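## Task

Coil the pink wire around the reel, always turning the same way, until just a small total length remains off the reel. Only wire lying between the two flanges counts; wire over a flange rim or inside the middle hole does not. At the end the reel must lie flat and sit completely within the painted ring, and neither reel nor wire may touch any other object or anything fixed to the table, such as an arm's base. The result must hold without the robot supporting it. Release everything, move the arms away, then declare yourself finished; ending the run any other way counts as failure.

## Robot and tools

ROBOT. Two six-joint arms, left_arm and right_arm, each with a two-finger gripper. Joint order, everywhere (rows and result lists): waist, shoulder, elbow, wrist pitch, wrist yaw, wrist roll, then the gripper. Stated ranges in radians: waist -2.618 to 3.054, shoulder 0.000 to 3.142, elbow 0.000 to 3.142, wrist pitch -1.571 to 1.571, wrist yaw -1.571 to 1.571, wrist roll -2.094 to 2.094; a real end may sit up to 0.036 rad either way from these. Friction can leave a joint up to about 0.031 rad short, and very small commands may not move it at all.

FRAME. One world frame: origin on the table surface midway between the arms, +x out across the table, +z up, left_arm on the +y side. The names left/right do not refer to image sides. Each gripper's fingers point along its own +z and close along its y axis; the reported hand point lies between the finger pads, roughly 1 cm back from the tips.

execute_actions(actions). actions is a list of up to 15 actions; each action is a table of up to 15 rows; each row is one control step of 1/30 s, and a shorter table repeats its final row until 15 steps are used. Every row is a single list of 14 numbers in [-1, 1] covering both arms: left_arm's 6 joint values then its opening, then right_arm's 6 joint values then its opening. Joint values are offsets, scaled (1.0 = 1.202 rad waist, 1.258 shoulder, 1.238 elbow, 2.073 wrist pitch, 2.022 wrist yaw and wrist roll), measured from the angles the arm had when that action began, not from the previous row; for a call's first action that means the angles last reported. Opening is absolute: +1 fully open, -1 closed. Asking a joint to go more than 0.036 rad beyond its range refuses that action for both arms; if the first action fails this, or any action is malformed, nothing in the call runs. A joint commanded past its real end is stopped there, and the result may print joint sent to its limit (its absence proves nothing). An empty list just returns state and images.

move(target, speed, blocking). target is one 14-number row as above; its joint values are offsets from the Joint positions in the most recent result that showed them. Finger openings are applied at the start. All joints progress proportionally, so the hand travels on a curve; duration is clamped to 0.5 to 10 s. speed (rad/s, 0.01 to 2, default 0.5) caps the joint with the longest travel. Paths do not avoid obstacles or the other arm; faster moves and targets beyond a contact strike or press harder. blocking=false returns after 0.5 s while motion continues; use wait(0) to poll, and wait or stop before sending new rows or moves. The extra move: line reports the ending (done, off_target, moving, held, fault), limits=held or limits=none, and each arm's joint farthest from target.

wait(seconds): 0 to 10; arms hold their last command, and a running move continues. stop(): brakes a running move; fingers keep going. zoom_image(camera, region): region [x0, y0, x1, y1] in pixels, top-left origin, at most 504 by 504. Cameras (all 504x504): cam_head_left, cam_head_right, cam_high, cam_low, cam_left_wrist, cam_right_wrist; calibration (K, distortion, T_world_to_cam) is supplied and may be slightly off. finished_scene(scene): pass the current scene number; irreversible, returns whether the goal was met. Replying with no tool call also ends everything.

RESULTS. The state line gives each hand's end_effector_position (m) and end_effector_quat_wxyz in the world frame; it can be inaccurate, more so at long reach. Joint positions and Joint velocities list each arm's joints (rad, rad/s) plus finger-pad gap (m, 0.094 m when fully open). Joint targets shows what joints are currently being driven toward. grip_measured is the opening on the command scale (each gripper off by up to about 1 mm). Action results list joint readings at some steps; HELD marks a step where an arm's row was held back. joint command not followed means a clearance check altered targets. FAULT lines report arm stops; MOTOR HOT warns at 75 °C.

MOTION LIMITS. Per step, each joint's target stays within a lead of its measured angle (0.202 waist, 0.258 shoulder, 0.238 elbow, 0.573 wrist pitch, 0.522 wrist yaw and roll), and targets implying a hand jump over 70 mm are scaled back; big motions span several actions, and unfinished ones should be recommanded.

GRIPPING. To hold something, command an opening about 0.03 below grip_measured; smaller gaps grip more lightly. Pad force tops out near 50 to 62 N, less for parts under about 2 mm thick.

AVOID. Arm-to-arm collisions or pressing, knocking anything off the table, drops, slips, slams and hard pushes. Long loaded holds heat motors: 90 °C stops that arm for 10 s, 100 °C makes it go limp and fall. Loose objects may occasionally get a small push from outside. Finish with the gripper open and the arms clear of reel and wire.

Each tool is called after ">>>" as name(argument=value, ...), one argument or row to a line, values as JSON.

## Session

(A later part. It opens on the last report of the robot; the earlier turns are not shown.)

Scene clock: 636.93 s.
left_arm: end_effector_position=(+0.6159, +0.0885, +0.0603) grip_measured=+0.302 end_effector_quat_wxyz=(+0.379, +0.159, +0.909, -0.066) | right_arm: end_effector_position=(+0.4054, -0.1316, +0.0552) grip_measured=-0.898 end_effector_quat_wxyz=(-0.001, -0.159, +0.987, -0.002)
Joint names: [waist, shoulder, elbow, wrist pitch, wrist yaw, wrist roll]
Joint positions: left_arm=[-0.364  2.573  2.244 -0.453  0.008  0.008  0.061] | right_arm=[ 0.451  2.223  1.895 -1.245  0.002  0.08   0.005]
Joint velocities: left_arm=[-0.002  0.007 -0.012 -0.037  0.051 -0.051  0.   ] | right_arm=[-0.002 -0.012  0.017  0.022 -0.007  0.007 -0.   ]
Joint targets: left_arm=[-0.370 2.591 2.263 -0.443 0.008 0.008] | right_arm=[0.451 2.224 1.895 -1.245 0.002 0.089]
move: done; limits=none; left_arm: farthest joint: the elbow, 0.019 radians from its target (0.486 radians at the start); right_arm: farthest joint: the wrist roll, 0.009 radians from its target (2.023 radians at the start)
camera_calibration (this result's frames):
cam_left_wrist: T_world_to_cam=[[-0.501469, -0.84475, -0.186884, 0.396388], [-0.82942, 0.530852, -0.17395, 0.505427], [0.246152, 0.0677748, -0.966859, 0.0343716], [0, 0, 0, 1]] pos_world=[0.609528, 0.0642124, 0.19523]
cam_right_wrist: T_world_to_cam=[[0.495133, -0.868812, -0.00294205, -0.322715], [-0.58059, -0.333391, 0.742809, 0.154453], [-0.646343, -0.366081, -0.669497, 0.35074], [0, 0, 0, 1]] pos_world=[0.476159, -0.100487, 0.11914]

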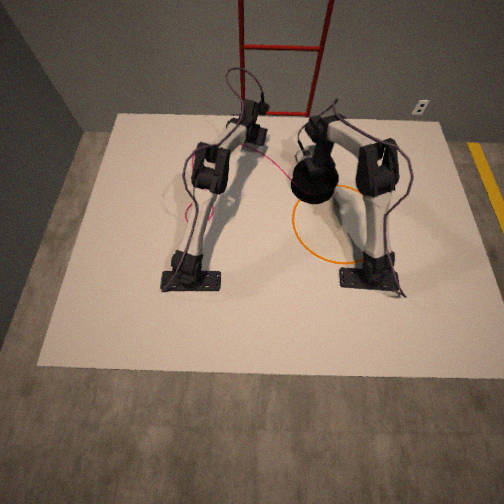

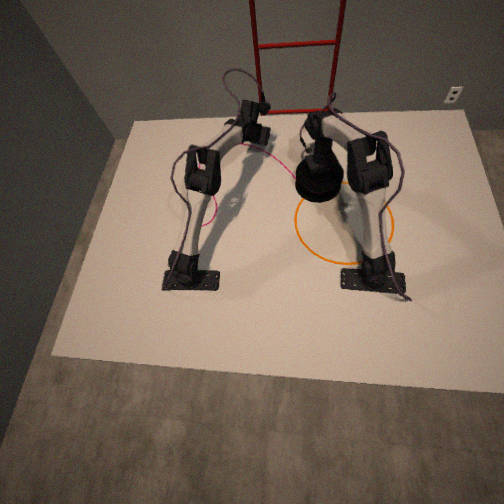

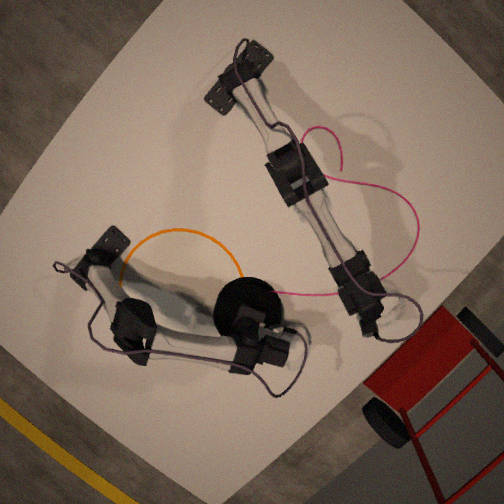

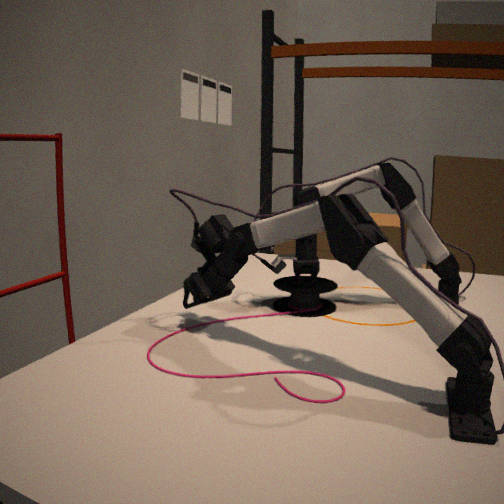

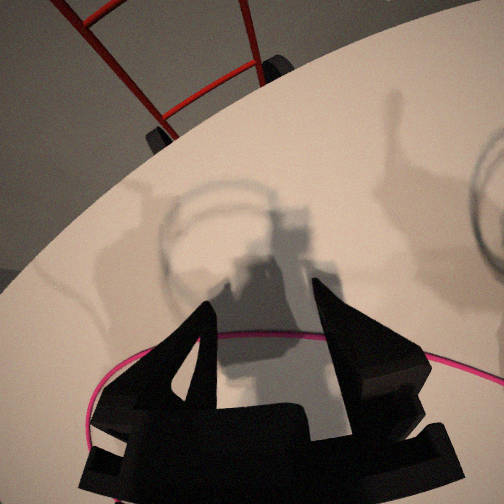

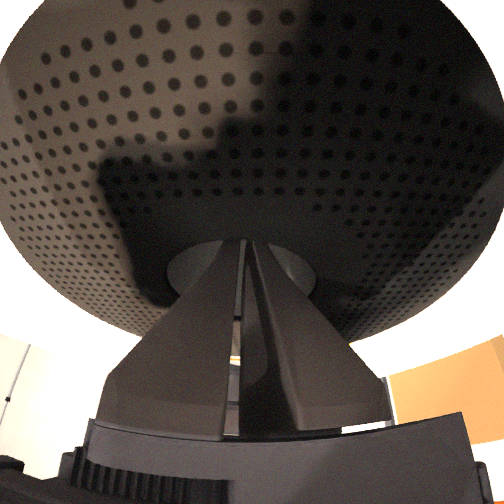

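>>> move(
  target=[0,0.057,0.015,0,0,0,0.3, 0,0,0,0,0,0.989,-0.9],
  speed=1.5,
)

>>> zoom_image(
  camera="cam_low",
  region=[140, 260, 260, 350],
)

Scene clock: 643.20 s.
left_arm: end_effector_position=(+0.6131, +0.0895, +0.0308) grip_measured=+0.302 end_effector_quat_wxyz=(+0.358, +0.160, +0.918, -0.063) | right_arm: end_effector_position=(+0.4054, -0.1316, +0.0552) grip_measured=-0.898 end_effector_quat_wxyz=(+0.001, +0.742, +0.670, -0.002)
Joint names: [waist, shoulder, elbow, wrist pitch, wrist yaw, wrist roll]
Joint positions: left_arm=[-0.364  2.619  2.244 -0.452  0.008  0.008  0.061] | right_arm=[ 0.451  2.223  1.895 -1.245  0.002  2.072  0.005]
Joint velocities: left_arm=[ 0.002  0.027 -0.007 -0.051 -0.007 -0.037 -0.001] | right_arm=[-0.022 -0.017  0.007  0.022  0.022  0.007 -0.   ]
Joint targets: left_arm=[-0.364 2.645 2.263 -0.453 0.008 0.008] | right_arm=[0.451 2.223 1.895 -1.245 0.002 2.080]
move: off_target (left_arm); limits=none; left_arm: farthest joint: the shoulder, 0.026 radians from its target (0.072 radians at the start); right_arm: farthest joint: the wrist roll, 0.008 radians from its target (1.999 radians at the start)
camera_calibration (this result's frames):
cam_left_wrist: T_world_to_cam=[[-0.509225, -0.842056, -0.177849, 0.39453], [-0.835898, 0.533102, -0.13068, 0.499886], [0.204851, 0.0821184, -0.975342, 0.0307926], [0, 0, 0, 1]] pos_world=[0.612451, 0.0631973, 0.165525]
cam_right_wrist: T_world_to_cam=[[-0.995282, -0.0969752, -0.00319177, 0.383117], [-0.0677199, 0.670717, 0.738616, 0.0789358], [-0.0694866, 0.735347, -0.674119, 0.262116], [0, 0, 0, 1]] pos_world=[0.404868, -0.208537, 0.119617]

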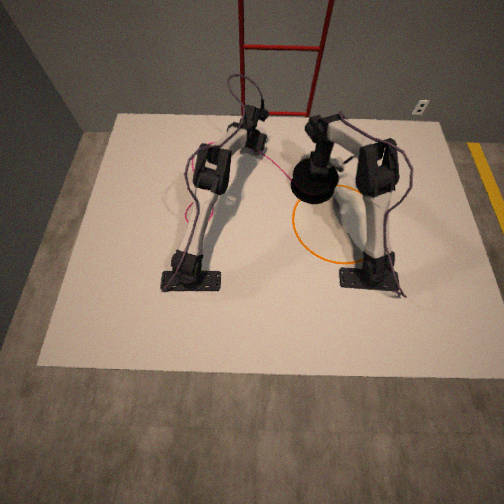

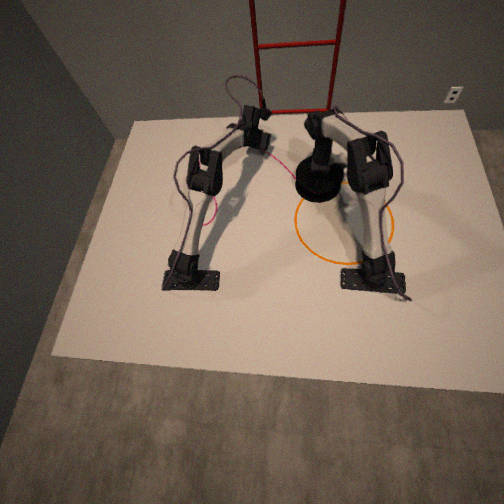

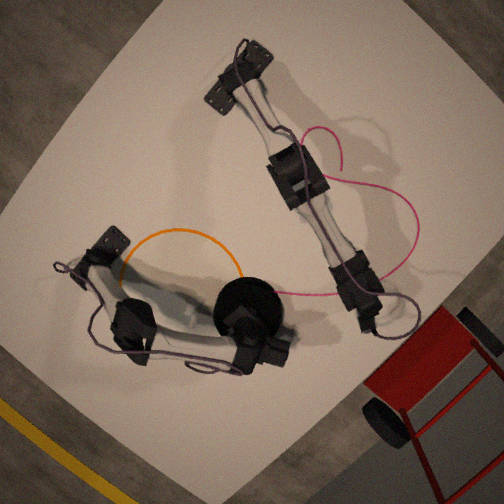

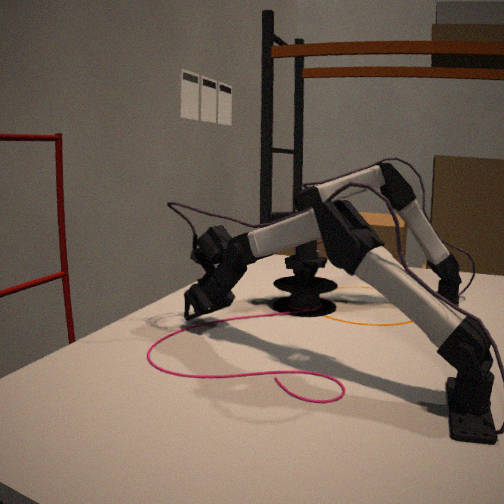

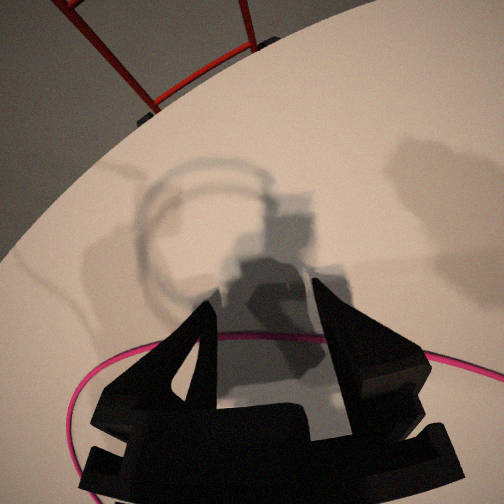

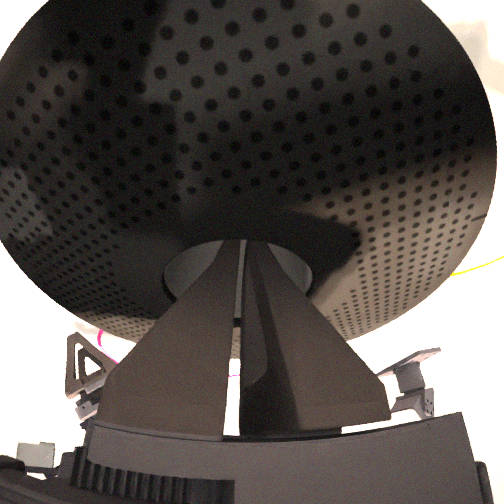

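Region (140, 260, 260, 350) of cam_low's 504x504 image, scaled by 4.200, with more detail than that image has; it fills the top 378 rows of this view, and the rest is white.

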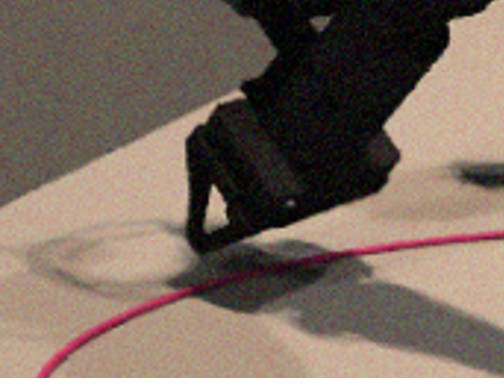

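>>> move(
  target=[0,0.04,0.01,0,0,0,0.3, 0,0,0,0,0,0,-0.9],
  speed=0.1,
)

>>> zoom_image(
  camera="cam_low",
  region=[140, 260, 260, 350],
)

Scene clock: 647.20 s.
left_arm: end_effector_position=(+0.6121, +0.0898, +0.0167) grip_measured=+0.302 end_effector_quat_wxyz=(+0.350, +0.160, +0.921, -0.062) | right_arm: end_effector_position=(+0.4054, -0.1316, +0.0552) grip_measured=-0.898 end_effector_quat_wxyz=(+0.001, +0.742, +0.670, -0.002)
Joint names: [waist, shoulder, elbow, wrist pitch, wrist yaw, wrist roll]
Joint positions: left_arm=[-0.364  2.642  2.244 -0.446  0.008  0.008  0.061] | right_arm=[ 0.451  2.223  1.895 -1.245  0.002  2.072  0.005]
Joint velocities: left_arm=[ 0.002  0.007  0.002 -0.051 -0.007 -0.066  0.   ] | right_arm=[ 0.002 -0.002 -0.002  0.022 -0.022 -0.022  0.001]
Joint targets: left_arm=[-0.364 2.669 2.257 -0.452 0.008 0.008] | right_arm=[0.451 2.223 1.895 -1.245 0.002 2.072]
move: off_target (left_arm); limits=none; left_arm: farthest joint: the shoulder, 0.027 radians from its target (0.051 radians at the start); right_arm: farthest joint: the waist, 0.000 radians from its target (0.000 radians at the start)
camera_calibration (this result's frames):
cam_left_wrist: T_world_to_cam=[[-0.512144, -0.841043, -0.174229, 0.39345], [-0.837924, 0.533805, -0.113735, 0.497934], [0.18866, 0.0877416, -0.978115, 0.0267058], [0, 0, 0, 1]] pos_world=[0.613696, 0.0627649, 0.151304]
cam_right_wrist: T_world_to_cam=[[-0.995319, -0.0965955, -0.00319299, 0.383182], [-0.0674649, 0.670743, 0.738615, 0.078836], [-0.0692052, 0.735373, -0.67412, 0.262005], [0, 0, 0, 1]] pos_world=[0.404839, -0.208536, 0.119617]

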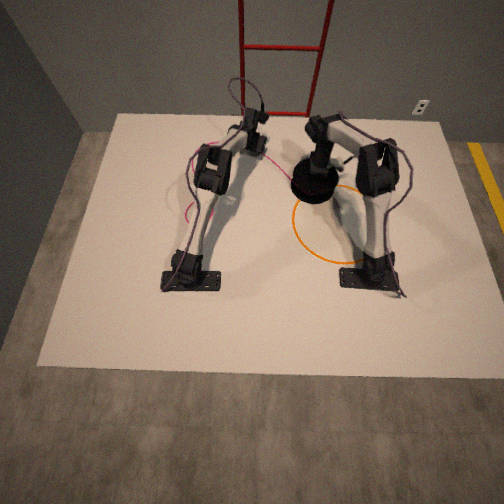

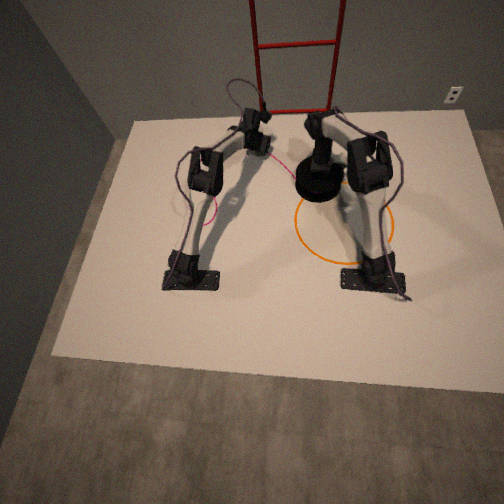

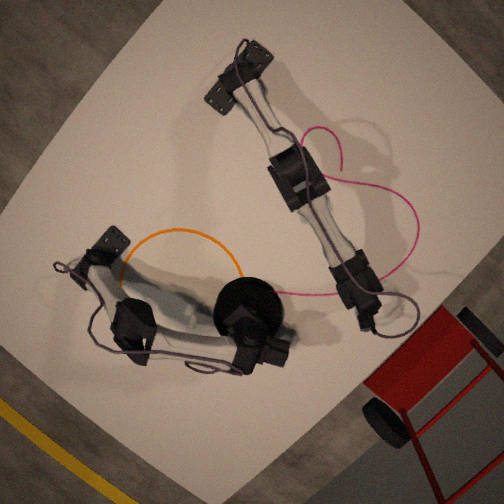

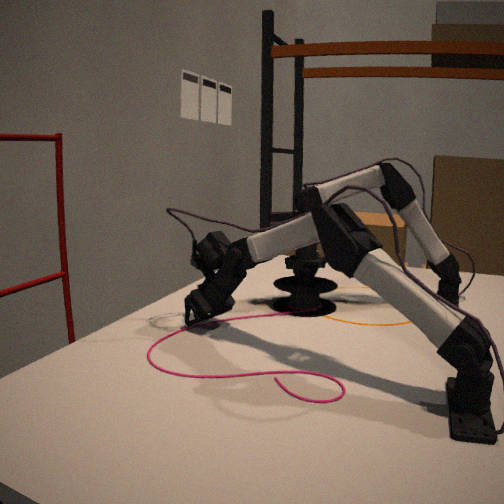

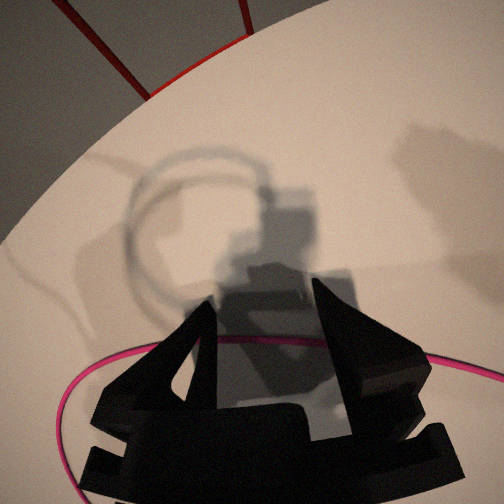

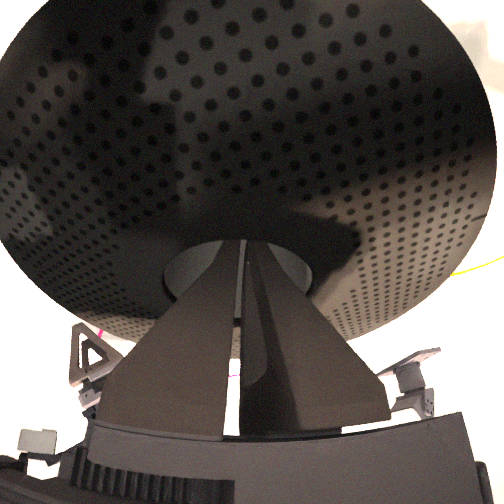

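Region (140, 260, 260, 350) of cam_low's 504x504 image, scaled by 4.200, with more detail than that image has; it fills the top 378 rows of this view, and the rest is white.

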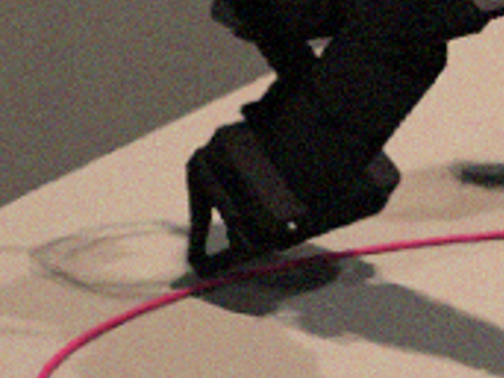

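>>> move(
  target=[0,-0.3486,-0.6524,0.1786,0,0,0.3, 0,0,0,0,0,0,-0.9],
  speed=0.5,
)

Scene clock: 664.13 s.
left_arm: end_effector_position=(+0.5165, +0.1230, +0.0178) grip_measured=+0.302 end_effector_quat_wxyz=(+0.352, +0.160, +0.920, -0.062) | right_arm: end_effector_position=(+0.4054, -0.1316, +0.0552) grip_measured=-0.898 end_effector_quat_wxyz=(+0.001, +0.742, +0.670, -0.002)
Joint names: [waist, shoulder, elbow, wrist pitch, wrist yaw, wrist roll]
Joint positions: left_arm=[-0.364  2.217  1.464 -0.087  0.008  0.008  0.061] | right_arm=[ 0.451  2.223  1.895 -1.245  0.002  2.072  0.005]
Joint velocities: left_arm=[-0.012  0.017 -0.007 -0.007  0.007  0.022  0.001] | right_arm=[-0.002  0.022  0.002  0.022 -0.037 -0.022 -0.   ]
Joint targets: left_arm=[-0.364 2.204 1.437 -0.076 0.008 0.008] | right_arm=[0.451 2.223 1.895 -1.245 0.002 2.072]
move: off_target (left_arm); limits=none; left_arm: farthest joint: the elbow, 0.028 radians from its target (0.808 radians at the start); right_arm: farthest joint: the waist, 0.000 radians from its target (0.000 radians at the start)
camera_calibration (this result's frames):
cam_left_wrist: T_world_to_cam=[[-0.511388, -0.841305, -0.175178, 0.372239], [-0.837422, 0.533631, -0.118159, 0.400019], [0.192888, 0.0862731, -0.977421, 0.0408127], [0, 0, 0, 1]] pos_world=[0.517471, 0.0961833, 0.152365]
cam_right_wrist: T_world_to_cam=[[-0.995319, -0.0965955, -0.00319299, 0.383182], [-0.0674649, 0.670743, 0.738615, 0.078836], [-0.0692052, 0.735373, -0.67412, 0.262005], [0, 0, 0, 1]] pos_world=[0.404839, -0.208536, 0.119617]

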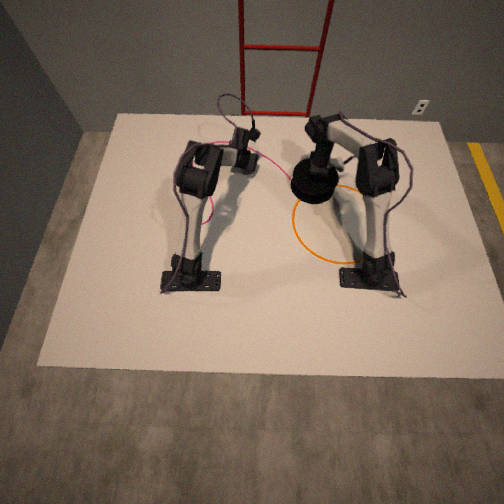

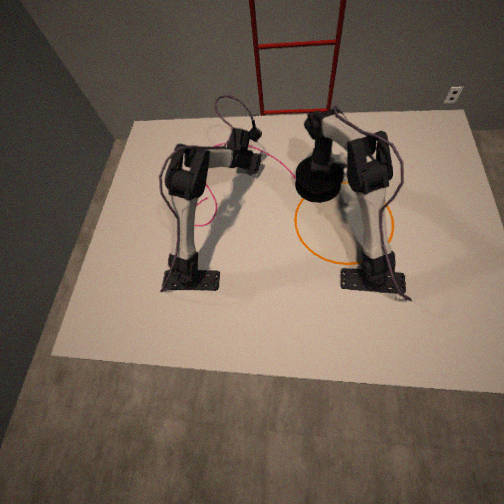

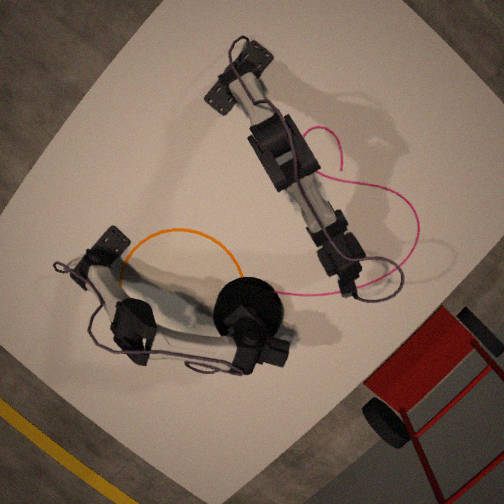

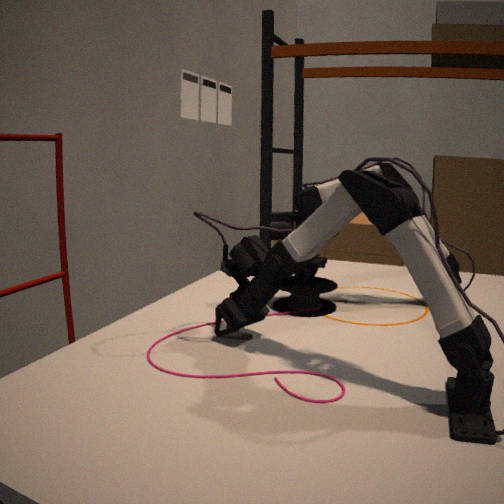

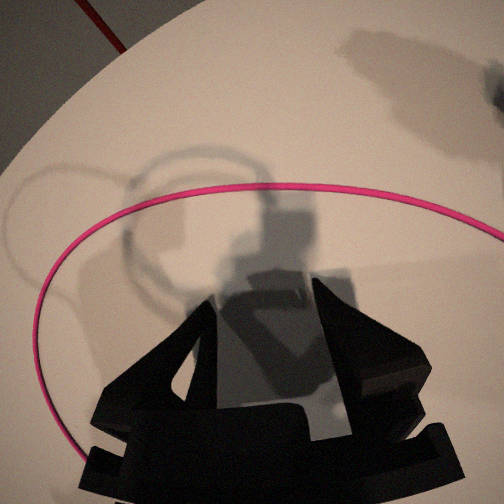

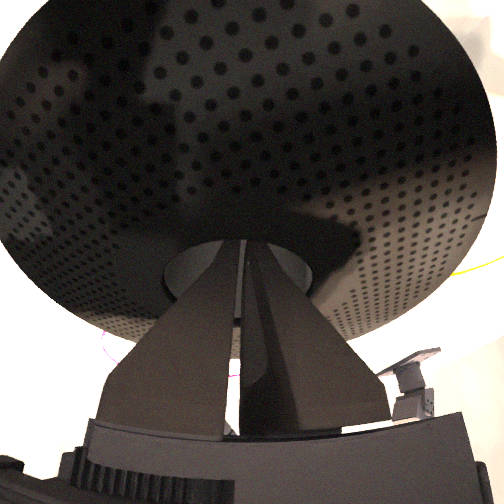

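>>> move(
  target=[0,0.345,0.651,-0.181,0,0,0.3, 0,0,0,0,0,0,-0.9],
  speed=0.8,
)

Scene clock: 673.97 s.
left_arm: end_effector_position=(+0.6172, +0.0881, +0.0331) grip_measured=+0.302 end_effector_quat_wxyz=(+0.367, +0.159, +0.914, -0.064) | right_arm: end_effector_position=(+0.4054, -0.1316, +0.0552) grip_measured=-0.898 end_effector_quat_wxyz=(+0.001, +0.742, +0.670, -0.002)
Joint names: [waist, shoulder, elbow, wrist pitch, wrist yaw, wrist roll]
Joint positions: left_arm=[-0.364  2.624  2.25  -0.432  0.008  0.008  0.061] | right_arm=[ 0.451  2.223  1.895 -1.245  0.002  2.072  0.005]
Joint velocities: left_arm=[-0.017  0.007  0.017  0.022 -0.051  0.095  0.001] | right_arm=[-0.017 -0.002 -0.007  0.007  0.037 -0.037 -0.001]
Joint targets: left_arm=[-0.364 2.651 2.270 -0.462 0.008 0.008] | right_arm=[0.451 2.223 1.895 -1.245 0.002 2.072]
move: off_target (left_arm); limits=none; left_arm: farthest joint: the wrist pitch, 0.030 radians from its target (0.375 radians at the start); right_arm: farthest joint: the waist, 0.000 radians from its target (0.000 radians at the start)
camera_calibration (this result's frames):
cam_left_wrist: T_world_to_cam=[[-0.505789, -0.84325, -0.181953, 0.393943], [-0.833216, 0.53217, -0.150153, 0.503437], [0.223446, 0.0756605, -0.971775, 0.0212647], [0, 0, 0, 1]] pos_world=[0.613972, 0.0626689, 0.167936]
cam_right_wrist: T_world_to_cam=[[-0.995319, -0.0965955, -0.00319299, 0.383182], [-0.0674649, 0.670743, 0.738615, 0.078836], [-0.0692052, 0.735373, -0.67412, 0.262005], [0, 0, 0, 1]] pos_world=[0.404839, -0.208536, 0.119617]

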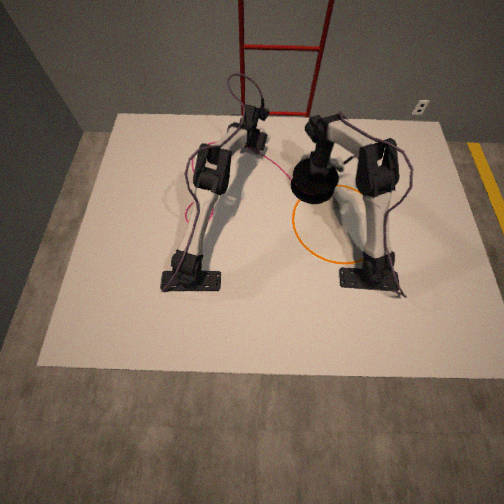

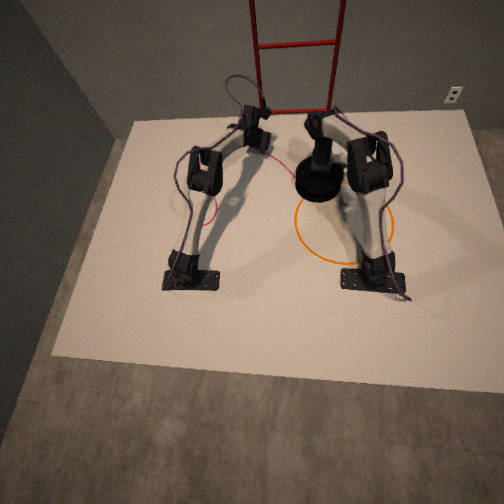

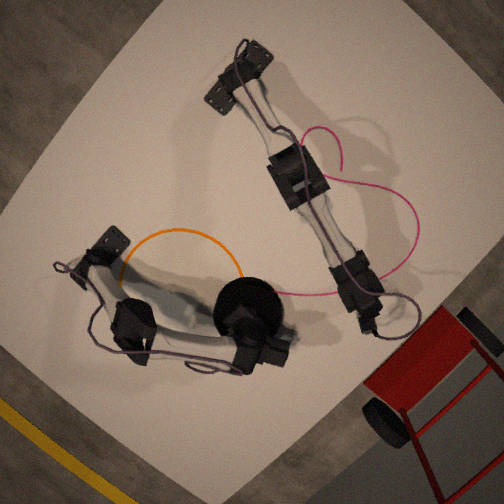

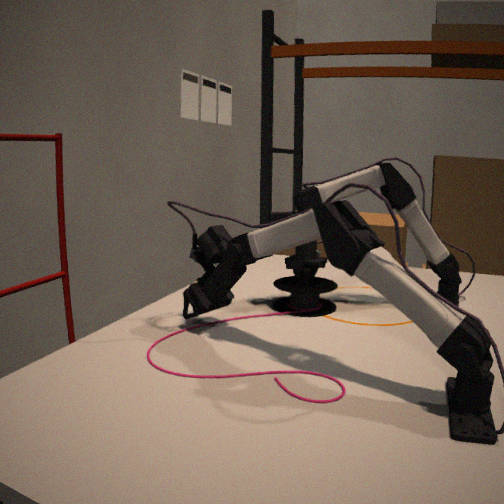

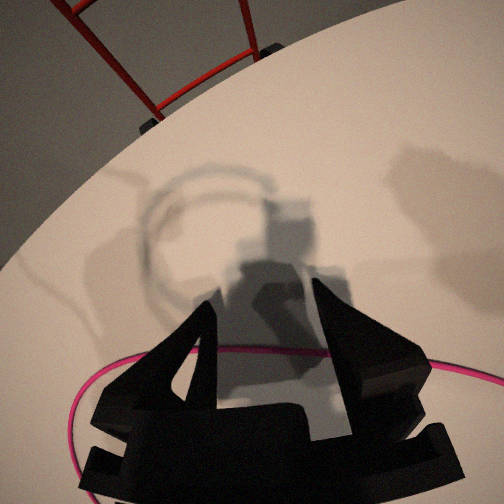

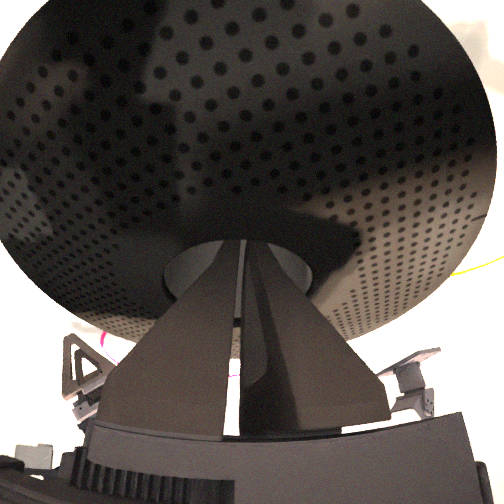

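>>> move(
  target=[0,0.058,0,-0.012,0,0,0.3, 0,0,0,0,0,0,-0.9],
  speed=0.1,
)

>>> zoom_image(
  camera="cam_low",
  region=[140, 260, 260, 350],
)

Scene clock: 679.87 s.
left_arm: end_effector_position=(+0.6156, +0.0886, +0.0157) grip_measured=+0.302 end_effector_quat_wxyz=(+0.357, +0.160, +0.918, -0.063) | right_arm: end_effector_position=(+0.4054, -0.1316, +0.0552) grip_measured=-0.898 end_effector_quat_wxyz=(+0.001, +0.742, +0.670, -0.002)
Joint names: [waist, shoulder, elbow, wrist pitch, wrist yaw, wrist roll]
Joint positions: left_arm=[-0.364  2.652  2.25  -0.428  0.008  0.008  0.061] | right_arm=[ 0.451  2.223  1.895 -1.245  0.002  2.072  0.005]
Joint velocities: left_arm=[ 0.002 -0.002  0.002 -0.007  0.081 -0.022 -0.002] | right_arm=[ 0.007 -0.007  0.007 -0.007 -0.022 -0.037 -0.   ]
Joint targets: left_arm=[-0.364 2.697 2.250 -0.457 0.008 0.008] | right_arm=[0.451 2.223 1.895 -1.245 0.002 2.072]
move: off_target (left_arm); limits=none; left_arm: farthest joint: the shoulder, 0.045 radians from its target (0.073 radians at the start); right_arm: farthest joint: the waist, 0.000 radians from its target (0.000 radians at the start)
camera_calibration (this result's frames):
cam_left_wrist: T_world_to_cam=[[-0.509801, -0.841857, -0.177145, 0.392706], [-0.836316, 0.533247, -0.127367, 0.500623], [0.201687, 0.0832173, -0.975908, 0.0175045], [0, 0, 0, 1]] pos_world=[0.615351, 0.0621901, 0.150412]
cam_right_wrist: T_world_to_cam=[[-0.995319, -0.0965955, -0.00319299, 0.383182], [-0.0674649, 0.670743, 0.738615, 0.078836], [-0.0692052, 0.735373, -0.67412, 0.262005], [0, 0, 0, 1]] pos_world=[0.404839, -0.208536, 0.119617]

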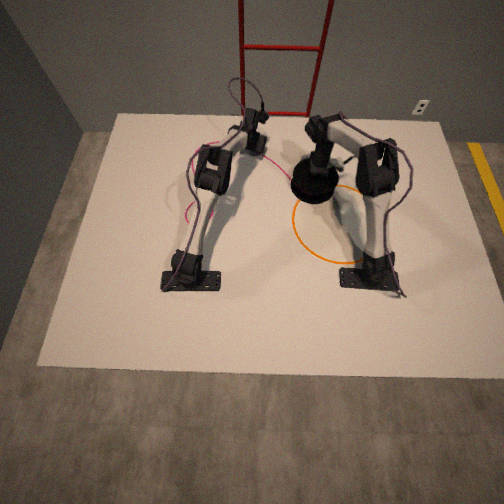

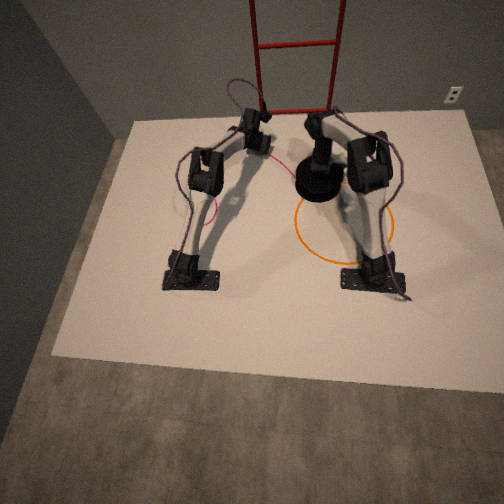

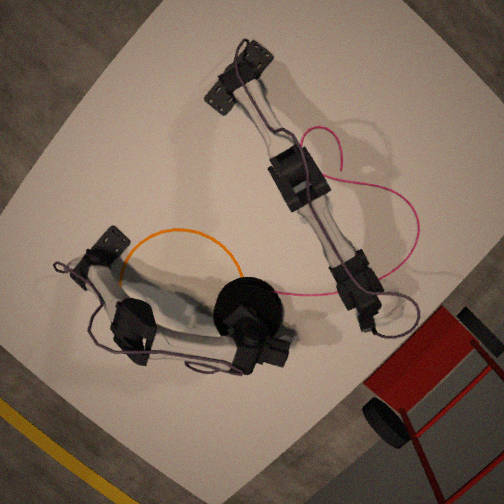

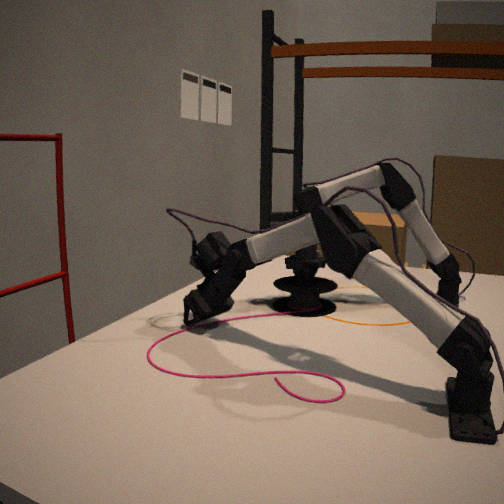

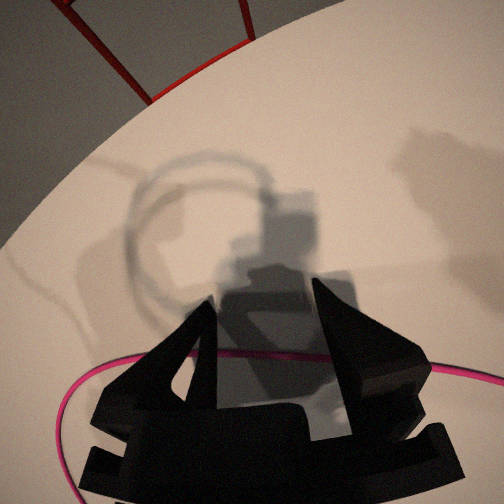

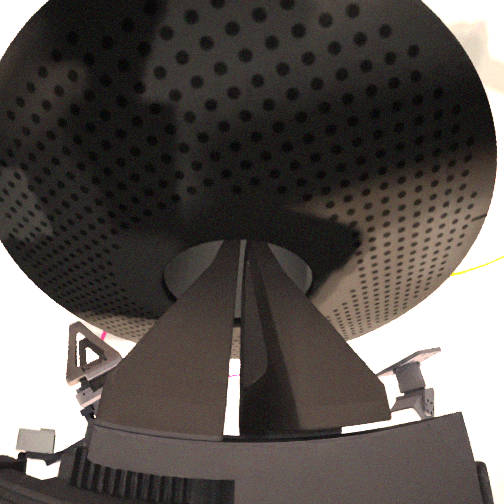

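Region (140, 260, 260, 350) of cam_low's 504x504 image, scaled by 4.200, with more detail than that image has; it fills the top 378 rows of this view, and the rest is white.

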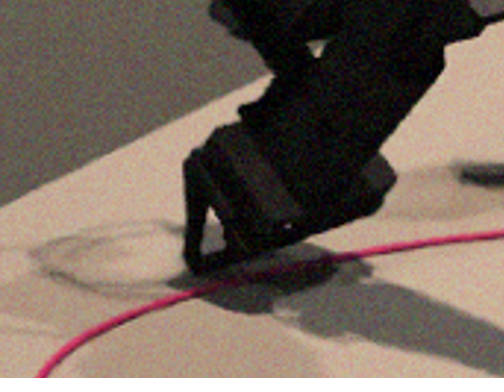

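>>> move(
  target=[0,-0.085,-0.130,-0.081,0,0,0.3, 0,0,0,0,0,0,-0.9],
  speed=0.15,
)

Scene clock: 694.73 s.
left_arm: end_effector_position=(+0.5806, +0.1013, +0.0175) grip_measured=+0.302 end_effector_quat_wxyz=(+0.303, +0.163, +0.937, -0.052) | right_arm: end_effector_position=(+0.4054, -0.1316, +0.0552) grip_measured=-0.898 end_effector_quat_wxyz=(+0.001, +0.742, +0.670, -0.002)
Joint names: [waist, shoulder, elbow, wrist pitch, wrist yaw, wrist roll]
Joint positions: left_arm=[-0.364  2.546  2.127 -0.527  0.005  0.009  0.061] | right_arm=[ 0.451  2.223  1.895 -1.245  0.002  2.072  0.005]
Joint velocities: left_arm=[-0.002  0.002 -0.007 -0.066 -0.022  0.037 -0.   ] | right_arm=[-0.002  0.002  0.007  0.095 -0.022 -0.095 -0.   ]
Joint targets: left_arm=[-0.364 2.545 2.089 -0.596 0.008 0.008] | right_arm=[0.451 2.223 1.895 -1.245 0.002 2.072]
move: off_target (left_arm); limits=none; left_arm: farthest joint: the wrist pitch, 0.069 radians from its target (0.168 radians at the start); right_arm: farthest joint: the waist, 0.000 radians from its target (0.000 radians at the start)
camera_calibration (this result's frames):
cam_left_wrist: T_world_to_cam=[[-0.526929, -0.8356, -0.155303, 0.394808], [-0.844554, 0.535273, -0.0145147, 0.46742], [0.0952578, 0.123513, -0.98776, 0.0831384], [0, 0, 0, 1]] pos_world=[0.594877, 0.0694356, 0.15022]
cam_right_wrist: T_world_to_cam=[[-0.995319, -0.0965955, -0.00319299, 0.383182], [-0.0674649, 0.670743, 0.738615, 0.078836], [-0.0692052, 0.735373, -0.67412, 0.262005], [0, 0, 0, 1]] pos_world=[0.404839, -0.208536, 0.119617]

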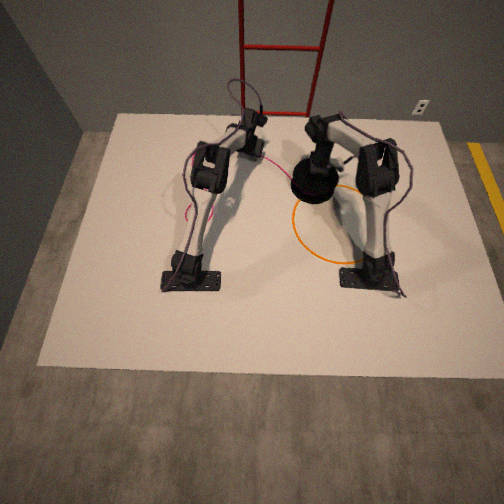

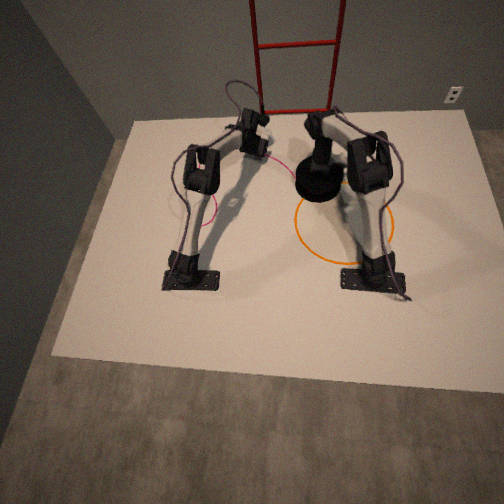

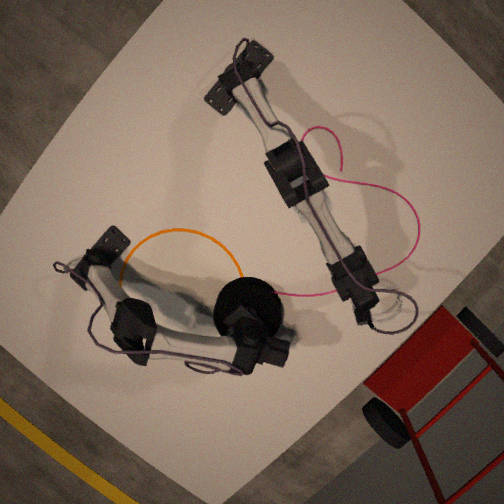

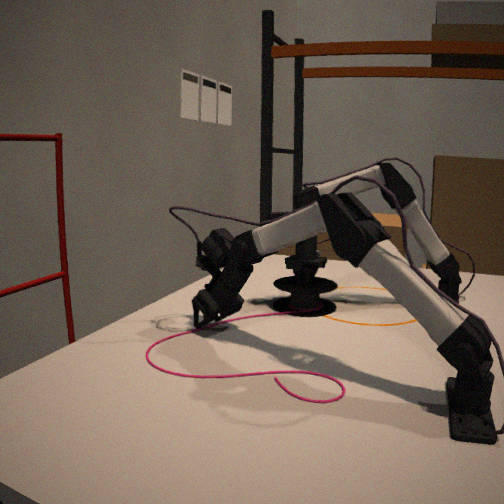

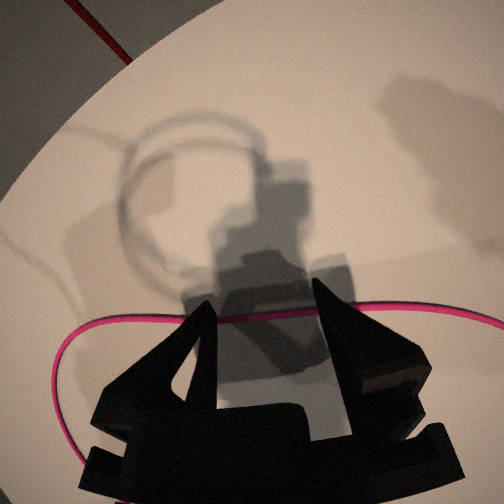

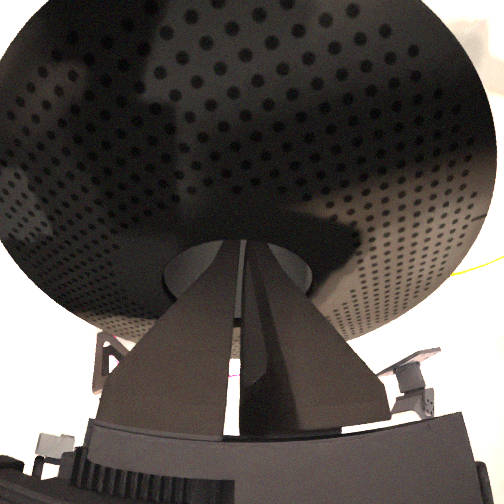

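>>> move(
  target=[0,-0.073,-0.115,-0.134,0,0,0.3, 0,0,0,0,0,0,-0.9],
  speed=0.2,
)

Scene clock: 699.67 s.
left_arm: end_effector_position=(+0.5267, +0.1200, +0.0129) grip_measured=+0.302 end_effector_quat_wxyz=(+0.210, +0.167, +0.963, -0.037) | right_arm: end_effector_position=(+0.4054, -0.1316, +0.0552) grip_measured=-0.898 end_effector_quat_wxyz=(+0.001, +0.742, +0.670, -0.002)
Joint names: [waist, shoulder, elbow, wrist pitch, wrist yaw, wrist roll]
Joint positions: left_arm=[-0.364  2.449  2.027 -0.719  0.005  0.009  0.061] | right_arm=[ 0.451  2.223  1.895 -1.245  0.002  2.072  0.005]
Joint velocities: left_arm=[-0.002  0.017 -0.007 -0.022 -0.081  0.051  0.   ] | right_arm=[ 0.002  0.017 -0.007  0.022 -0.037 -0.007  0.   ]
Joint targets: left_arm=[-0.364 2.454 1.984 -0.804 0.005 0.009] | right_arm=[0.451 2.223 1.895 -1.245 0.002 2.072]
move: off_target (left_arm); limits=none; left_arm: farthest joint: the wrist pitch, 0.086 radians from its target (0.278 radians at the start); right_arm: farthest joint: the waist, 0.000 radians from its target (0.000 radians at the start)
camera_calibration (this result's frames):
cam_left_wrist: T_world_to_cam=[[-0.551143, -0.8273, -0.108701, 0.3925], [-0.829843, 0.529842, 0.17501, 0.402305], [-0.0871911, 0.18666, -0.978548, 0.169826], [0, 0, 0, 1]] pos_world=[0.564981, 0.0798577, 0.138441]
cam_right_wrist: T_world_to_cam=[[-0.995319, -0.0965955, -0.00319299, 0.383182], [-0.0674649, 0.670743, 0.738615, 0.078836], [-0.0692052, 0.735373, -0.67412, 0.262005], [0, 0, 0, 1]] pos_world=[0.404839, -0.208536, 0.119617]

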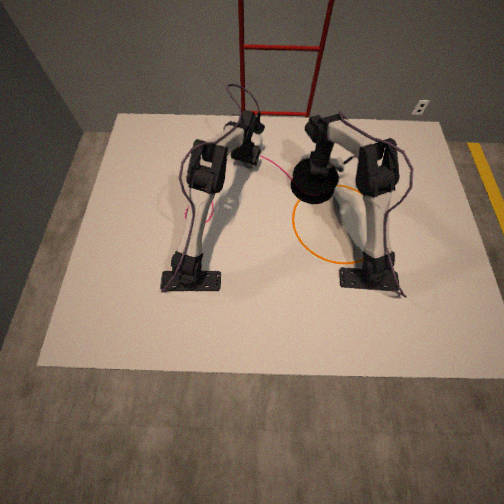

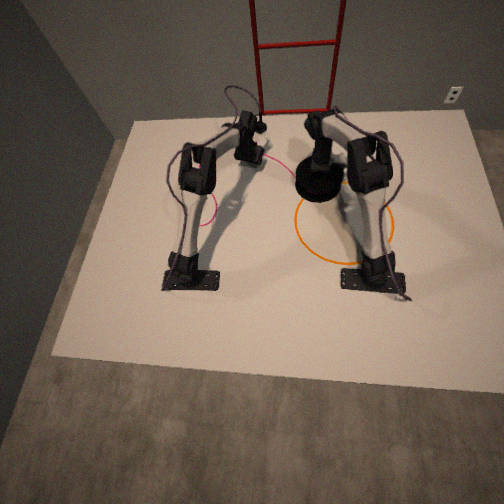

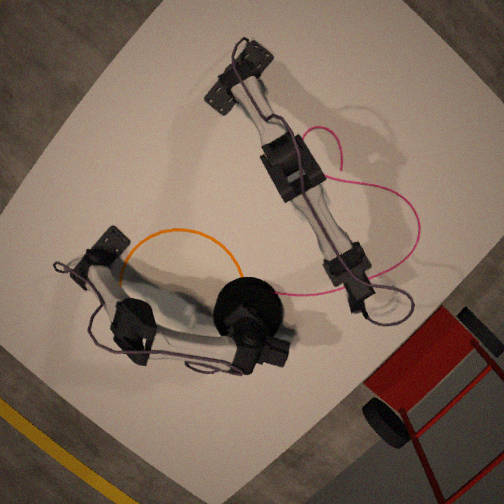

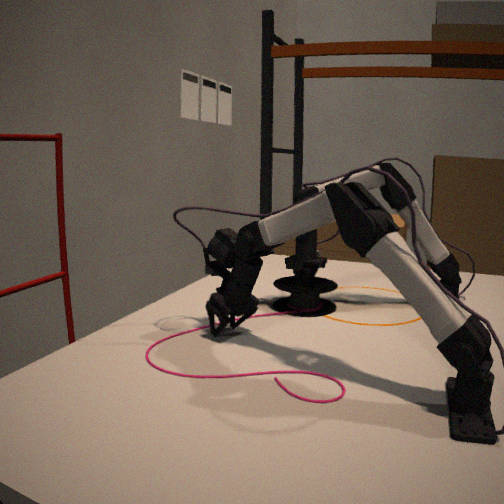

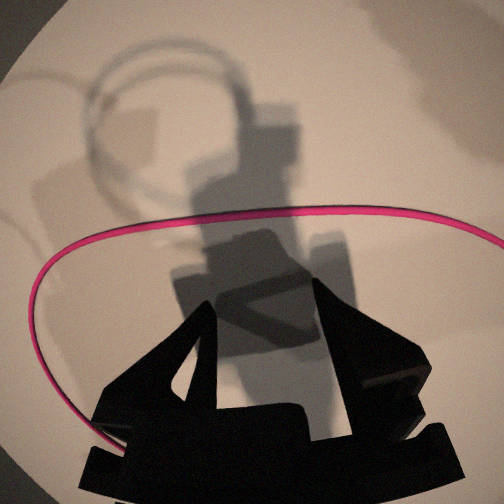

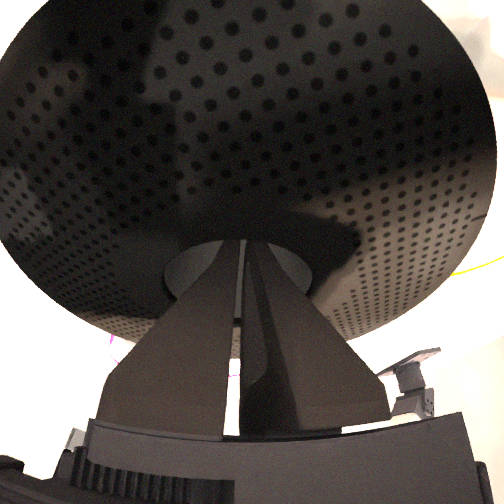

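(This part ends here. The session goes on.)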